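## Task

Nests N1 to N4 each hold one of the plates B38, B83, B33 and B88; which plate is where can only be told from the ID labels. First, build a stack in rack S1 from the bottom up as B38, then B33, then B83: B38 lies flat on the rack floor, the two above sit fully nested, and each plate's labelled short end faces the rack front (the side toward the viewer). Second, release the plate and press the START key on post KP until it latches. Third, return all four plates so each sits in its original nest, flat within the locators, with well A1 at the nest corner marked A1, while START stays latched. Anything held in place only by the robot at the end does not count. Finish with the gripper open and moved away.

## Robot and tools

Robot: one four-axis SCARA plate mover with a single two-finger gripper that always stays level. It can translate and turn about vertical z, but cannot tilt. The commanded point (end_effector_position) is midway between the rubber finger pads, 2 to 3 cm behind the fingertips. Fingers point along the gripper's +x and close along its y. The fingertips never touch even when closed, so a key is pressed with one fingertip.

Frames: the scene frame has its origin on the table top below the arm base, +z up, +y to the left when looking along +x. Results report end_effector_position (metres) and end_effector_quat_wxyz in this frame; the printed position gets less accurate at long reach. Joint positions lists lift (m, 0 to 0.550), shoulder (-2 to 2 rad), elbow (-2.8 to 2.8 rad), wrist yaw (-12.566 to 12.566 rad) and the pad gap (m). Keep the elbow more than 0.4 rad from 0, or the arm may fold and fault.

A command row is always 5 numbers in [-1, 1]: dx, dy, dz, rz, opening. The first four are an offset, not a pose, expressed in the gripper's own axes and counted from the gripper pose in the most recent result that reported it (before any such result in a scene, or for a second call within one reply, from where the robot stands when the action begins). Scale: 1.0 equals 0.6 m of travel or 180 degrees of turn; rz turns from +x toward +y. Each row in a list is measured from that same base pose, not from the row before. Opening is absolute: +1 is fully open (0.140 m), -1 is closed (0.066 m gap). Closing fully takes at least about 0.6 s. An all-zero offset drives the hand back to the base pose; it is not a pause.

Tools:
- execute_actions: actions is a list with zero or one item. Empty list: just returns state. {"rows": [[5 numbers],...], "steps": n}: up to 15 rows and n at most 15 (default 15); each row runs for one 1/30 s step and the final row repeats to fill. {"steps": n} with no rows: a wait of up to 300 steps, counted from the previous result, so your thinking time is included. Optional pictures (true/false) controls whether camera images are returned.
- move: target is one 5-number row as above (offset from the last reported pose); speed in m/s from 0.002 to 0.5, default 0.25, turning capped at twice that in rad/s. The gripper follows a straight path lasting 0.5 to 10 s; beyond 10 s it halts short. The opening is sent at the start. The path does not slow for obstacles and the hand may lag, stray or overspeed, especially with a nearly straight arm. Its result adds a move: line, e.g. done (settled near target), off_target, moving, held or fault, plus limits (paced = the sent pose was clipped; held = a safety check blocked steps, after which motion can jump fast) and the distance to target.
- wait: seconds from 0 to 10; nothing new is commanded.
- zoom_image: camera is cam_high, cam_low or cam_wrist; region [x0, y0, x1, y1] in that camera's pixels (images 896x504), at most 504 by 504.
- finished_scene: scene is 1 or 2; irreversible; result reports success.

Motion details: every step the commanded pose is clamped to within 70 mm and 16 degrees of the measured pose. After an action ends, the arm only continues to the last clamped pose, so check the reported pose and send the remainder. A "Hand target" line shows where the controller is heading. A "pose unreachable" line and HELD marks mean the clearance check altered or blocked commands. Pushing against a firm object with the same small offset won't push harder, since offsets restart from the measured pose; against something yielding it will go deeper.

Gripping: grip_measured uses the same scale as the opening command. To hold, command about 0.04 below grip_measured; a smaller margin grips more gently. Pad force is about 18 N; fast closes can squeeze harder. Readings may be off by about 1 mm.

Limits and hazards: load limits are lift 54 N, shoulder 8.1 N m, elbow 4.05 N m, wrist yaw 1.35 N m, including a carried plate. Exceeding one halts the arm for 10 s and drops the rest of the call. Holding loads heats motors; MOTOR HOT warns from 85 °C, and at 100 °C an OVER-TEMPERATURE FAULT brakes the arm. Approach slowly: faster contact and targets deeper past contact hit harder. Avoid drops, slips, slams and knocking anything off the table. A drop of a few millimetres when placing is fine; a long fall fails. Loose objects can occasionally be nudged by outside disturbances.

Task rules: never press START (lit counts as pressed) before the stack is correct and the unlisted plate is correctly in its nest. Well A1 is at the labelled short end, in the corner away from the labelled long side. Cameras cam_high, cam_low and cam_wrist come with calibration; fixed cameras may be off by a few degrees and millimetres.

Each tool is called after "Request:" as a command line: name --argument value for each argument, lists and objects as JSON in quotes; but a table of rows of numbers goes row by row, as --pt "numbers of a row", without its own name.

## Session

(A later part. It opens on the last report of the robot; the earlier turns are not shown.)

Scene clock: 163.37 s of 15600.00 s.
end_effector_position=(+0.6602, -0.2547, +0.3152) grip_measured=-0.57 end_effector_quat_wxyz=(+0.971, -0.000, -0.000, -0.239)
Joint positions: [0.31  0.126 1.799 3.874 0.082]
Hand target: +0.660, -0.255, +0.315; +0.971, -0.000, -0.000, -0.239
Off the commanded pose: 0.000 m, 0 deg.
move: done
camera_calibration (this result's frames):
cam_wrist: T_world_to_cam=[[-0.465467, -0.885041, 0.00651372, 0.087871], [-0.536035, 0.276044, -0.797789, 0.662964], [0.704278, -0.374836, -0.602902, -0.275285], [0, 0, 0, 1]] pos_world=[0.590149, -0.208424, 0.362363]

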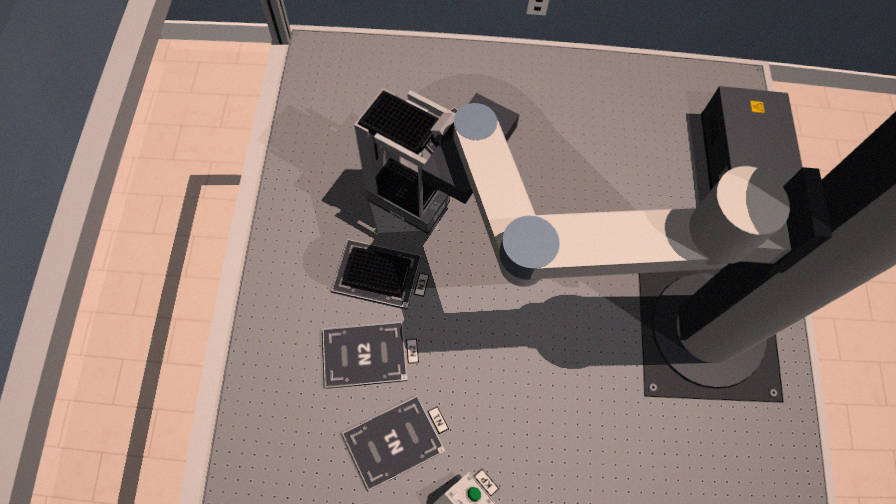

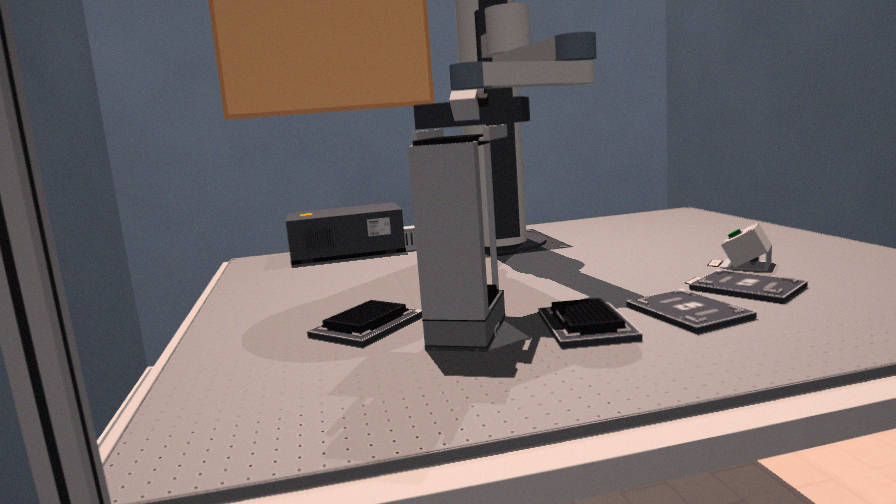

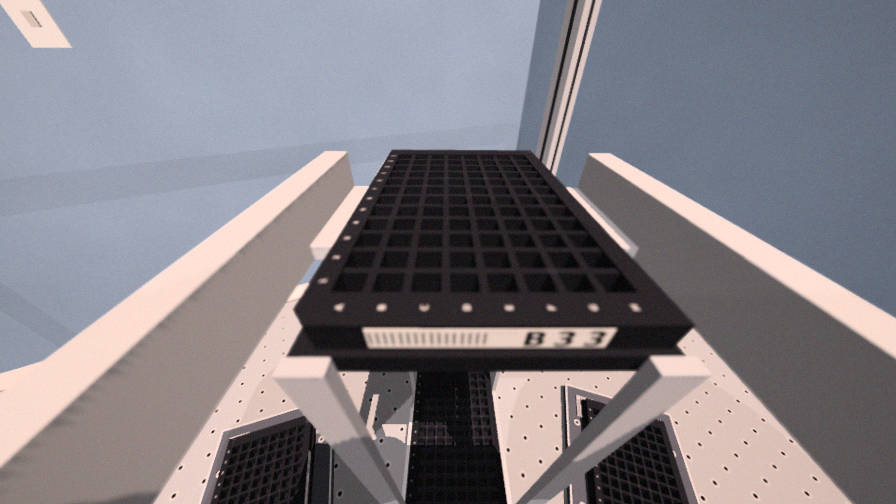

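Request:
move --target '[0,0,-0.365,0,-0.62]' --speed 0.1

Request:
move --target '[0,0,-0.018,0,-0.62]' --speed 0.01

Scene clock: 169.37 s of 15600.00 s.
end_effector_position=(+0.6602, -0.2548, +0.0961) grip_measured=-0.57 end_effector_quat_wxyz=(+0.971, -0.000, -0.000, -0.239)
Joint positions: [0.091 0.126 1.799 3.874 0.082]
Hand target: +0.660, -0.255, +0.096; +0.971, -0.000, -0.000, -0.239
Off the commanded pose: 0.000 m, 0 deg.
After step 90, 0.50 s passed at rest.
move: done
camera_calibration (this result's frames):
cam_wrist: T_world_to_cam=[[-0.465505, -0.885021, 0.00651372, 0.0893143], [-0.536023, 0.276067, -0.797789, 0.488179], [0.704262, -0.374866, -0.602902, -0.407361], [0, 0, 0, 1]] pos_world=[0.59014, -0.208431, 0.143283]

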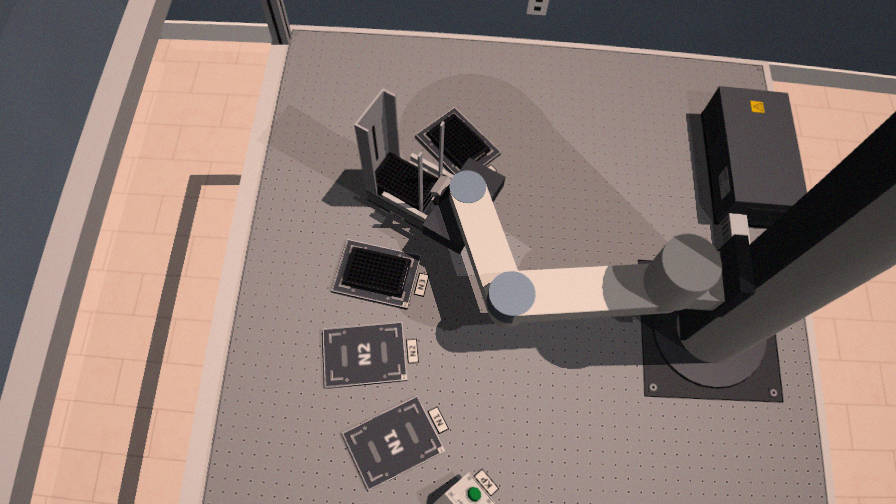

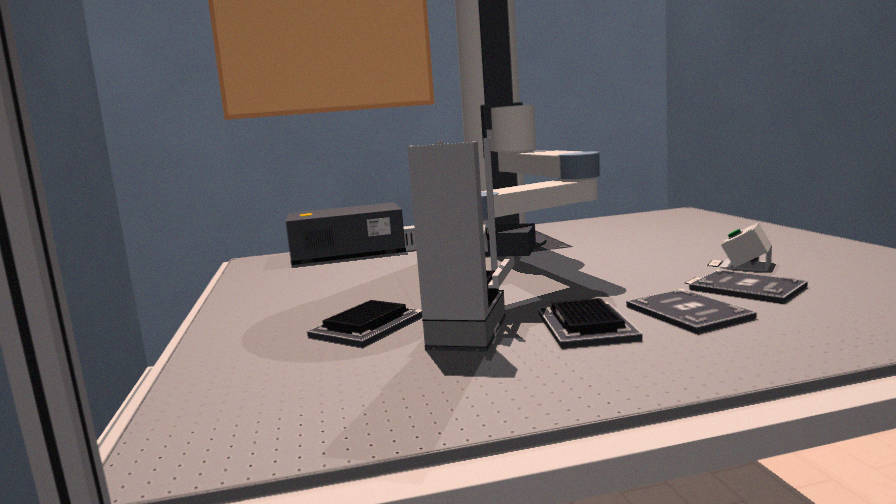

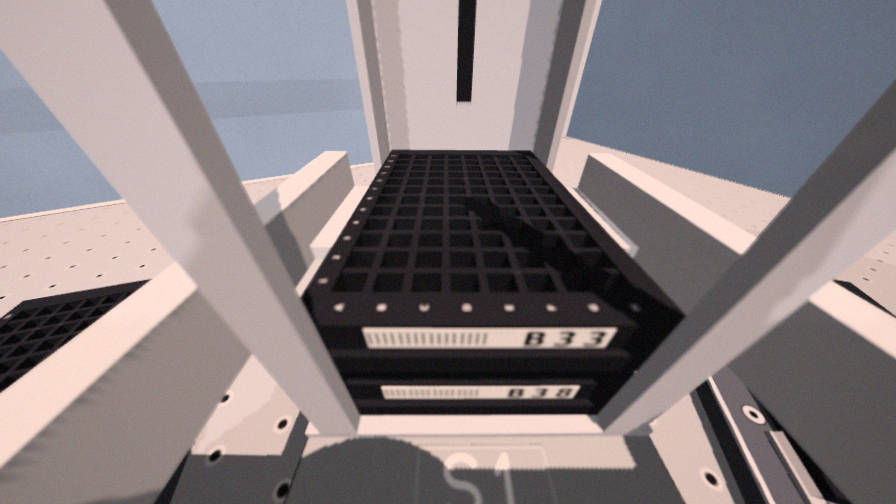

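Scene clock: 170.67 s of 15600.00 s.
end_effector_position=(+0.6602, -0.2548, +0.0854) grip_measured=-0.57 end_effector_quat_wxyz=(+0.971, -0.000, -0.000, -0.239)
Joint positions: [0.08  0.126 1.799 3.874 0.082]
Hand target: +0.660, -0.255, +0.085; +0.971, -0.000, -0.000, -0.239
Off the commanded pose: 0.000 m, 0 deg.
move: done
camera_calibration (this result's frames):
cam_wrist: T_world_to_cam=[[-0.465505, -0.885021, 0.00651372, 0.0893831], [-0.536023, 0.276066, -0.797789, 0.479624], [0.704262, -0.374866, -0.602902, -0.413826], [0, 0, 0, 1]] pos_world=[0.590139, -0.208431, 0.13256]

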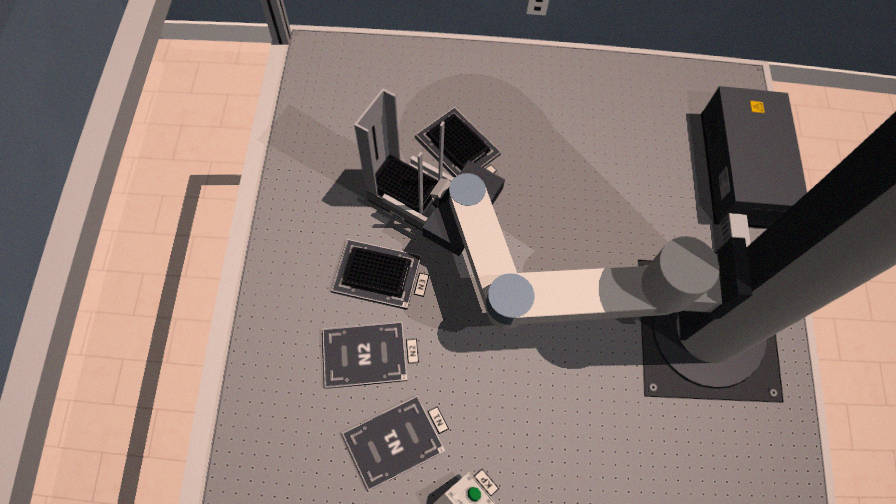

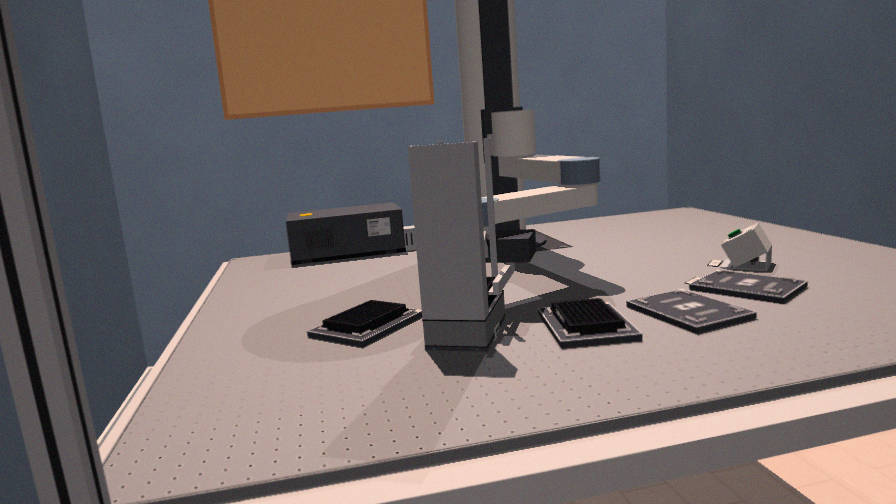

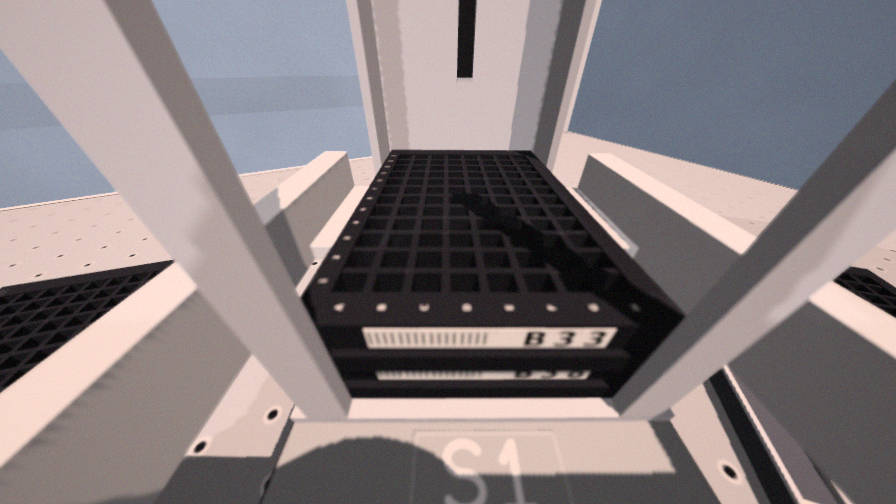

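Request:
move --target '[0,0,0,0,1]'

Request:
move --target '[-0.22,0,0.01,0,1]'

Request:
move --target '[0,0.3043,0,0,0.2]' --speed 0.35

Request:
move --target '[0.1447,0,-0.06,0.1035,0.2]'

Scene clock: 179.83 s of 15600.00 s.
end_effector_position=(+0.6602, -0.2548, +0.0854) grip_measured=+0.99 end_effector_quat_wxyz=(+0.971, -0.000, -0.000, -0.239)
Joint positions: [0.08  0.126 1.799 3.874 0.14 ]
Hand target: +0.660, -0.255, +0.085; +0.971, -0.000, -0.000, -0.239
Off the commanded pose: 0.000 m, 0 deg.
After step 90, 5.43 s passed at rest.
move: done
camera_calibration (this result's frames):
cam_wrist: T_world_to_cam=[[-0.465506, -0.885021, 0.00651372, 0.089384], [-0.536022, 0.276067, -0.797789, 0.479629], [0.704261, -0.374867, -0.602902, -0.413821], [0, 0, 0, 1]] pos_world=[0.590139, -0.208431, 0.132567]

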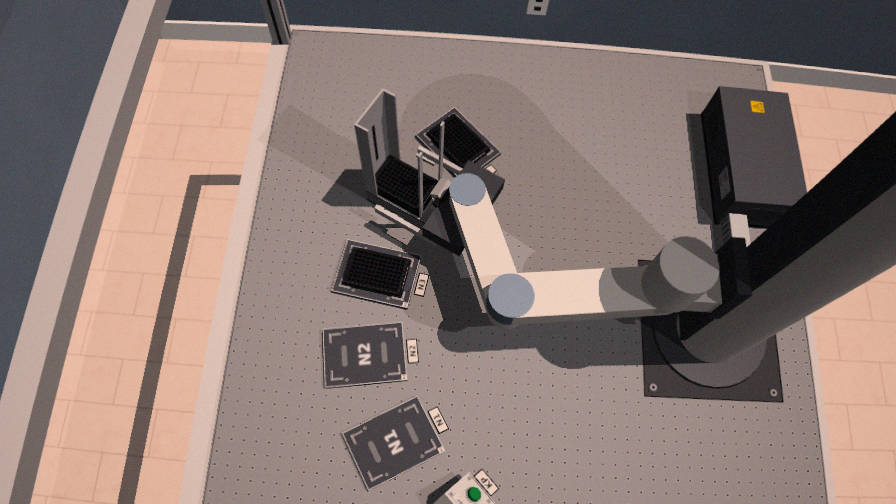

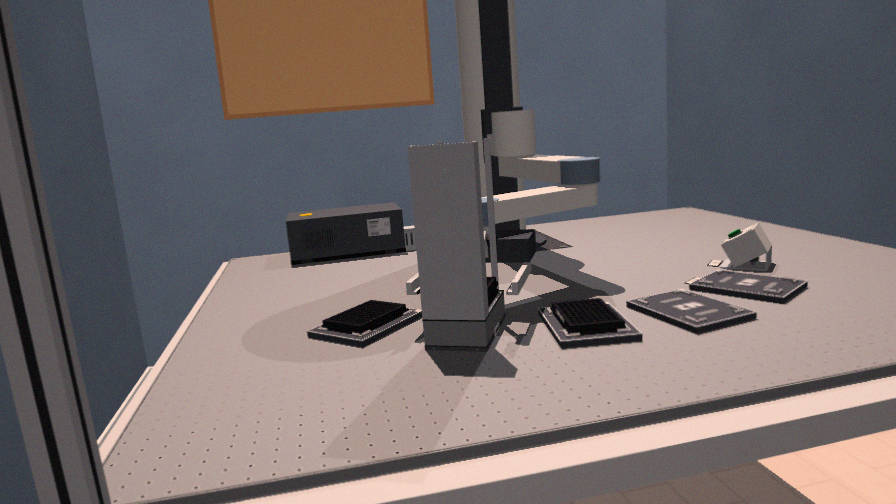

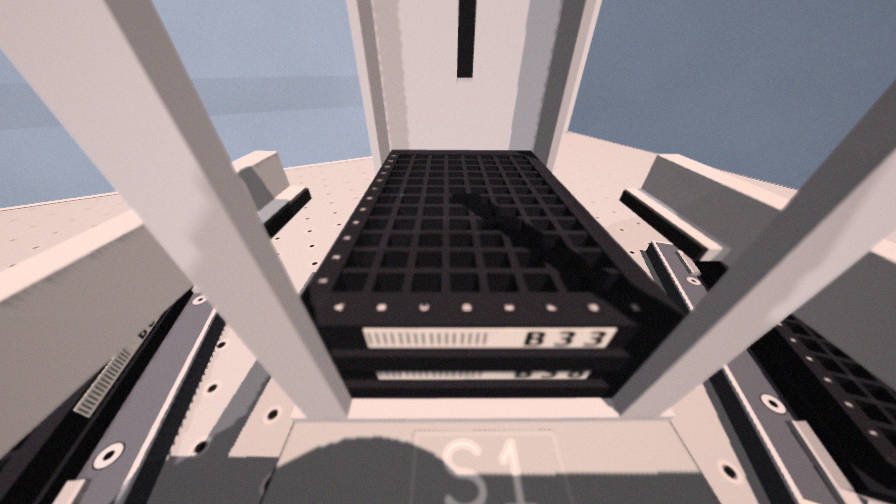

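Scene clock: 180.77 s of 15600.00 s.
end_effector_position=(+0.5433, -0.1935, +0.0913) grip_measured=+0.99 end_effector_quat_wxyz=(+0.971, -0.000, -0.000, -0.239)
Joint positions: [0.086 0.409 1.109 4.282 0.14 ]
Hand target: +0.543, -0.193, +0.091; +0.971, -0.000, -0.000, -0.239
Off the commanded pose: 0.000 m, 0 deg.
move: done
camera_calibration (this result's frames):
cam_wrist: T_world_to_cam=[[-0.465661, -0.884939, 0.00651372, 0.0892706], [-0.535974, 0.276161, -0.797789, 0.404777], [0.704195, -0.374991, -0.602902, -0.304896], [0, 0, 0, 1]] pos_world=[0.473226, -0.147118, 0.138522]

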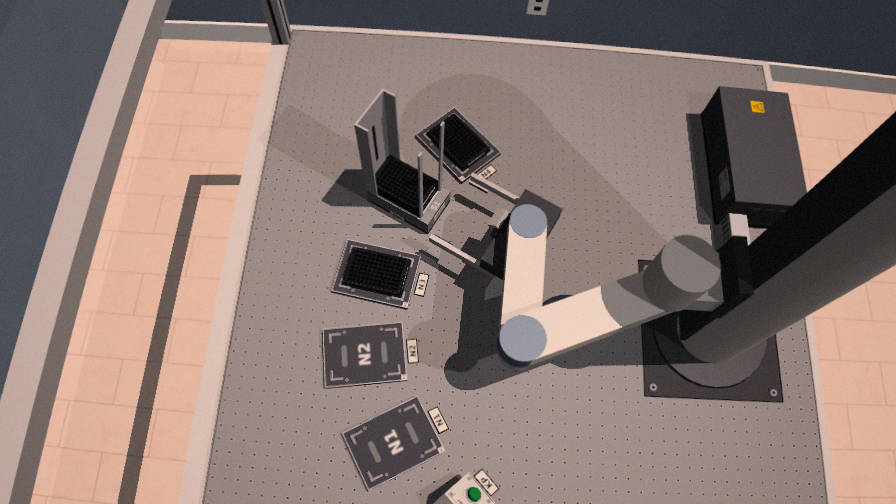

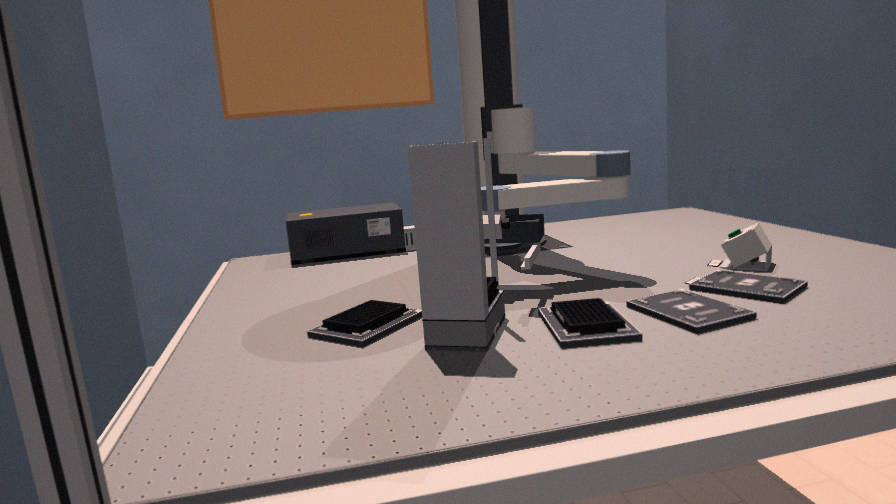

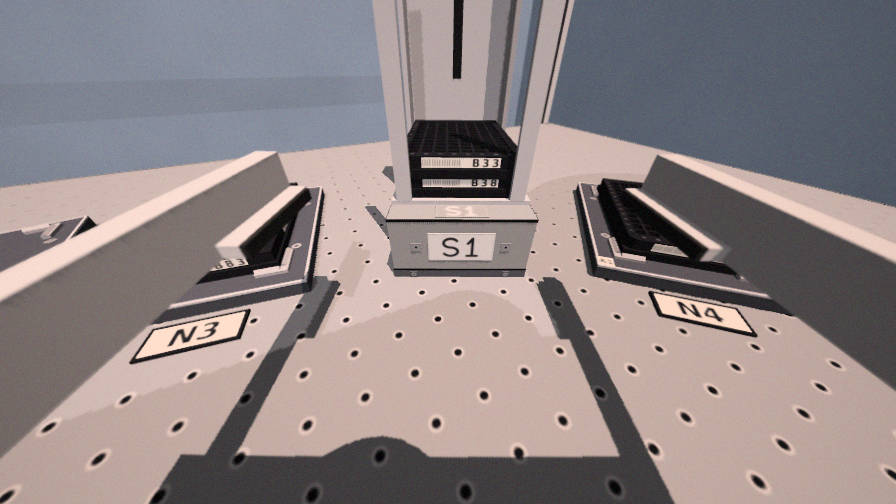

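Scene clock: 181.77 s of 15600.00 s.
end_effector_position=(+0.6281, -0.0316, +0.0913) grip_measured=+0.20 end_effector_quat_wxyz=(+0.971, -0.000, -0.000, -0.239)
Joint positions: [0.086 0.892 1.372 3.536 0.11 ]
Hand target: +0.628, -0.032, +0.091; +0.971, -0.000, -0.000, -0.239
Off the commanded pose: 0.000 m, 0 deg.
move: done
camera_calibration (this result's frames):
cam_wrist: T_world_to_cam=[[-0.465292, -0.885133, 0.00651372, 0.27177], [-0.536089, 0.275937, -0.797789, 0.405625], [0.704352, -0.374696, -0.602902, -0.304036], [0, 0, 0, 1]] pos_world=[0.558052, 0.0147045, 0.138529]

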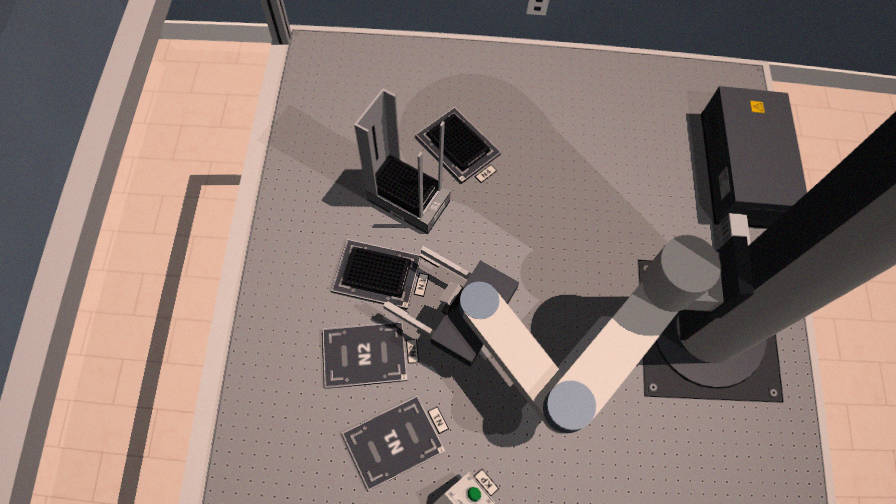

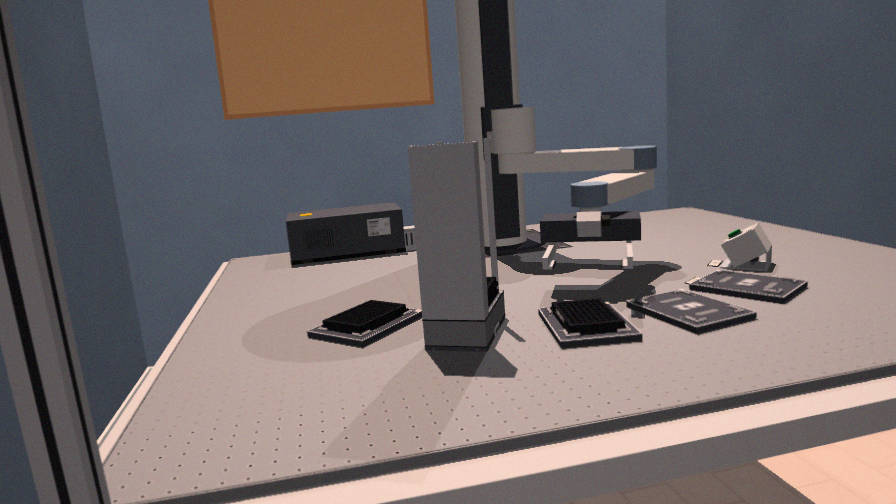

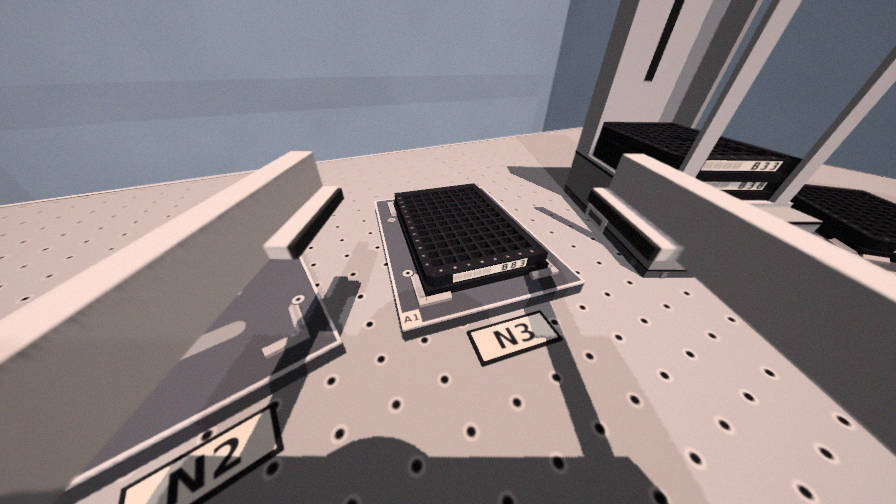

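Scene clock: 182.80 s of 15600.00 s.
end_effector_position=(+0.7050, -0.0720, +0.0553) grip_measured=+0.20 end_effector_quat_wxyz=(+0.997, -0.000, -0.000, -0.079)
Joint positions: [0.05  0.518 1.72  3.888 0.11 ]
Hand target: +0.705, -0.072, +0.055; +0.997, -0.000, -0.000, -0.079
Off the commanded pose: 0.000 m, 0 deg.
move: done
camera_calibration (this result's frames):
cam_wrist: T_world_to_cam=[[-0.158218, -0.987383, 0.00651372, 0.0481598], [-0.596143, 0.0902625, -0.797789, 0.458201], [0.787135, -0.130107, -0.602902, -0.435812], [0, 0, 0, 1]] pos_world=[0.623815, -0.0505085, 0.102482]

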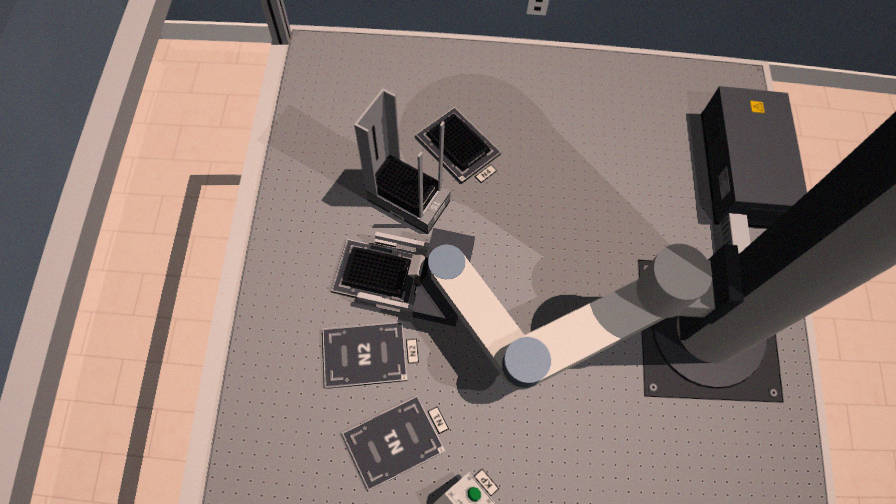

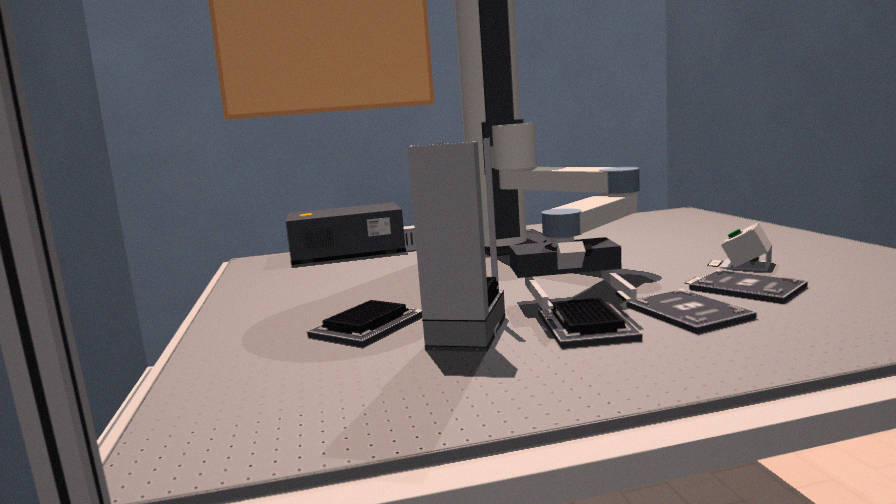

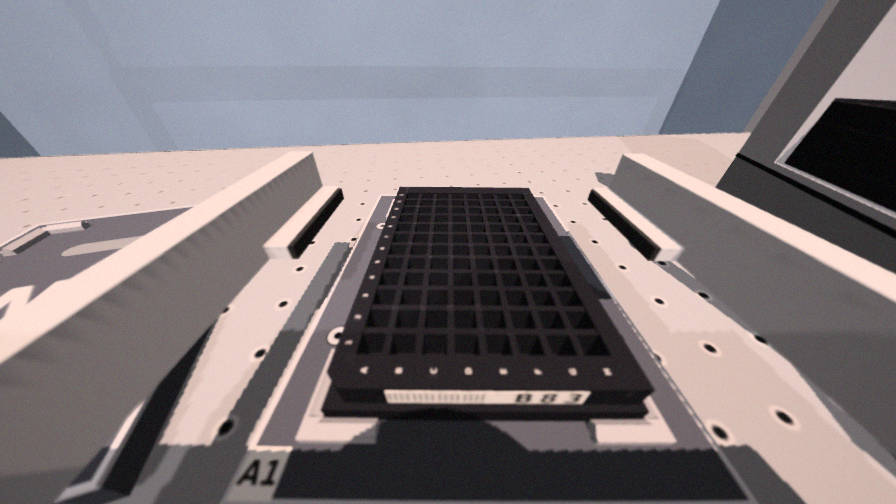

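Request:
move --target '[-0.004,-0.0025,-0.037,-0.004,-0.2]' --speed 0.08

Request:
move --target '[0,0,0,0,-0.62]'

Request:
move --target '[0,0,0.495,0,-0.62]' --speed 0.35

Scene clock: 187.80 s of 15600.00 s.
end_effector_position=(+0.7024, -0.0732, +0.0330) grip_measured=-0.20 end_effector_quat_wxyz=(+0.996, -0.000, -0.000, -0.085)
Joint positions: [0.028 0.525 1.706 3.883 0.096]
Hand target: +0.702, -0.073, +0.033; +0.996, -0.000, -0.000, -0.085
Off the commanded pose: 0.000 m, 0 deg.
After step 90, 1.30 s passed at rest.
move: done
camera_calibration (this result's frames):
cam_wrist: T_world_to_cam=[[-0.170476, -0.98534, 0.00651372, 0.0555321], [-0.594975, 0.0976641, -0.797789, 0.438716], [0.785457, -0.139879, -0.602902, -0.446881], [0, 0, 0, 1]] pos_world=[0.621498, -0.0506382, 0.0802153]

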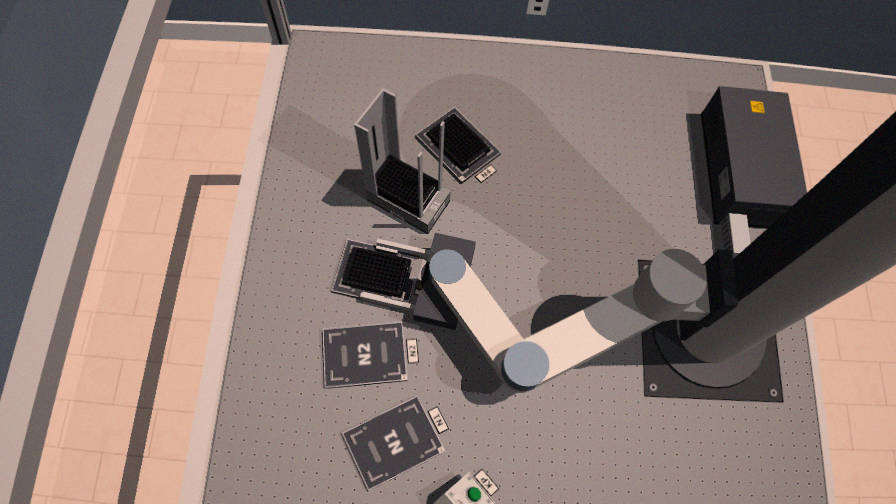

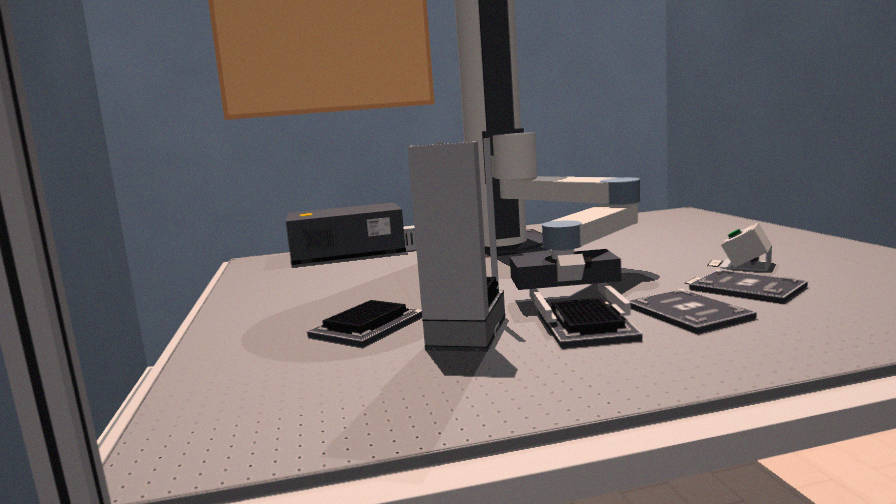

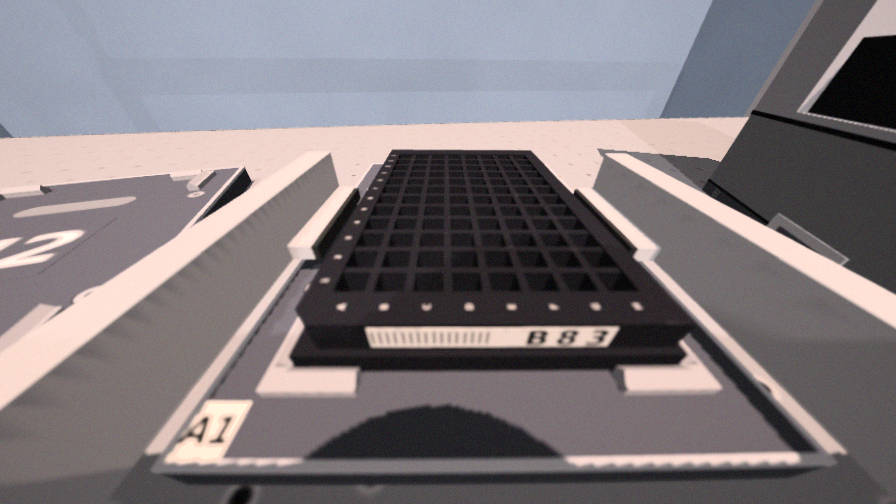

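Scene clock: 188.30 s of 15600.00 s.
end_effector_position=(+0.7024, -0.0732, +0.0331) grip_measured=-0.57 end_effector_quat_wxyz=(+0.996, -0.000, -0.000, -0.085)
Joint positions: [0.028 0.525 1.706 3.883 0.082]
Hand target: +0.702, -0.073, +0.033; +0.996, -0.000, -0.000, -0.085
Off the commanded pose: 0.000 m, 0 deg.
move: done
camera_calibration (this result's frames):
cam_wrist: T_world_to_cam=[[-0.170583, -0.985322, 0.00651372, 0.0555709], [-0.594964, 0.0977287, -0.797789, 0.438753], [0.785442, -0.139965, -0.602902, -0.446837], [0, 0, 0, 1]] pos_world=[0.621486, -0.0506649, 0.0802718]

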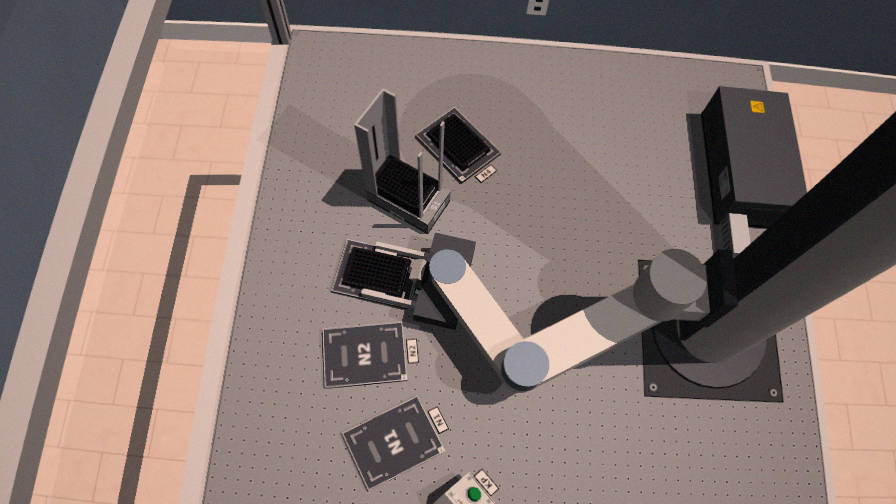

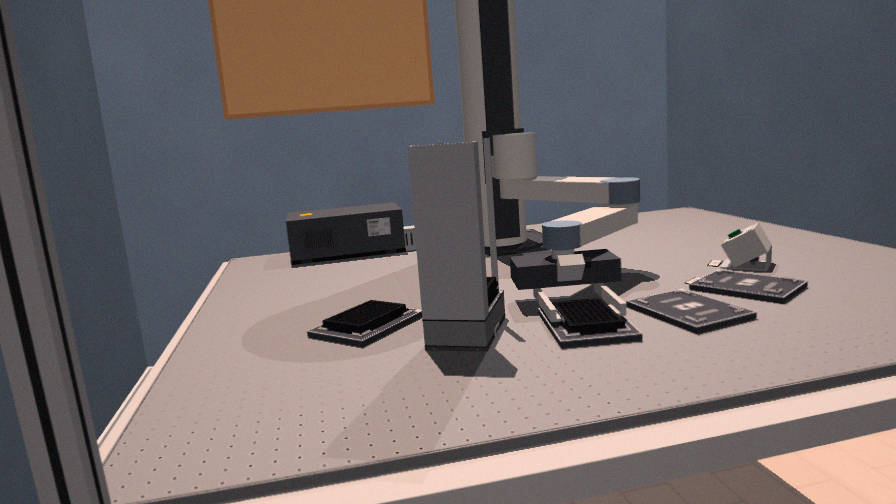

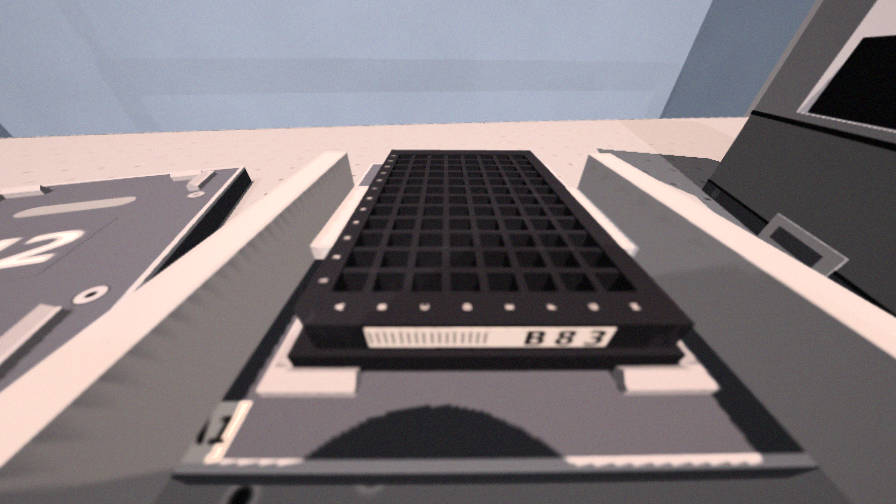

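Scene clock: 189.67 s of 15600.00 s.
end_effector_position=(+0.7024, -0.0732, +0.3301) grip_measured=-0.57 end_effector_quat_wxyz=(+0.996, -0.000, -0.000, -0.085)
Joint positions: [0.325 0.524 1.706 3.882 0.082]
Hand target: +0.702, -0.073, +0.330; +0.996, -0.000, -0.000, -0.085
Off the commanded pose: 0.000 m, 0 deg.
move: done
camera_calibration (this result's frames):
cam_wrist: T_world_to_cam=[[-0.170583, -0.985322, 0.00651372, 0.0536353], [-0.594964, 0.0977285, -0.797789, 0.675743], [0.785442, -0.139964, -0.602902, -0.267747], [0, 0, 0, 1]] pos_world=[0.621492, -0.0506664, 0.377326]

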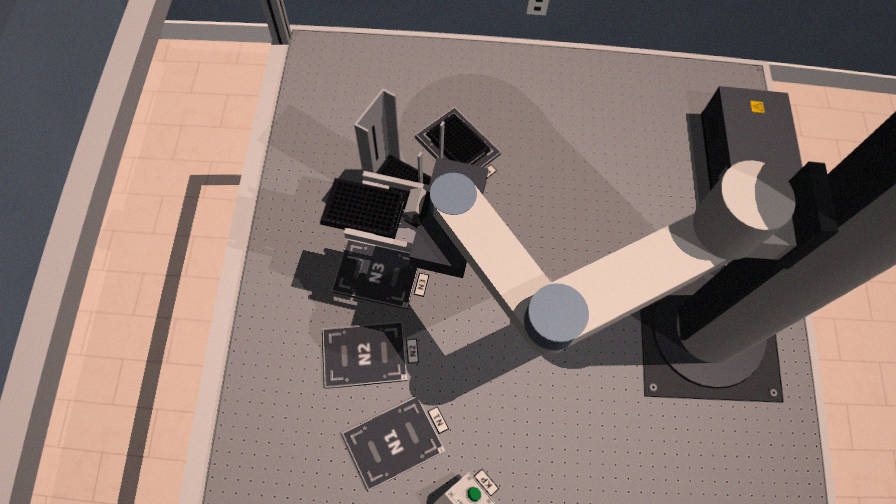

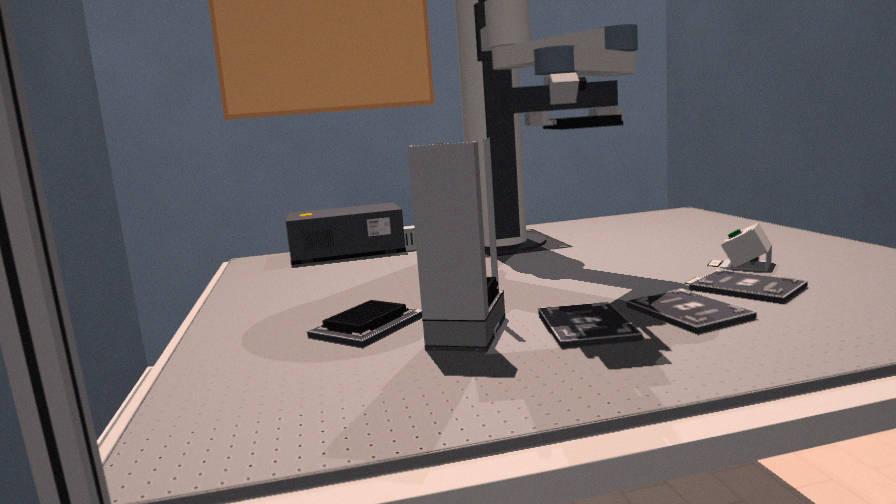

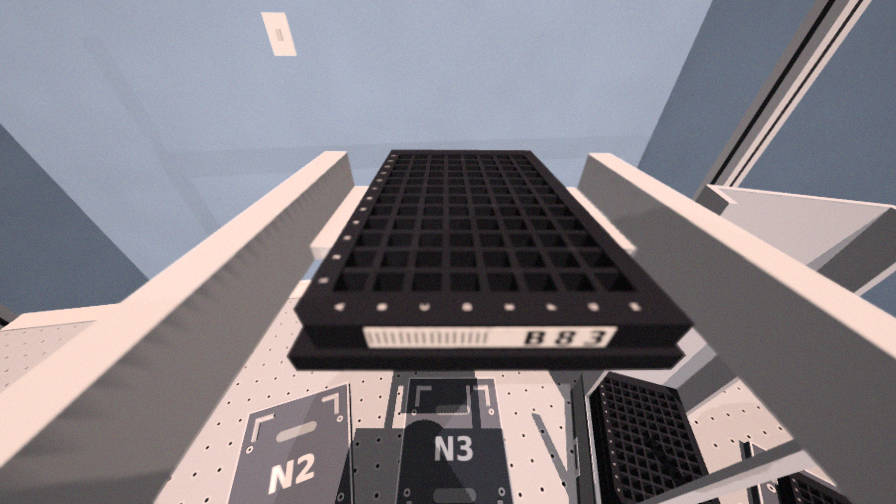

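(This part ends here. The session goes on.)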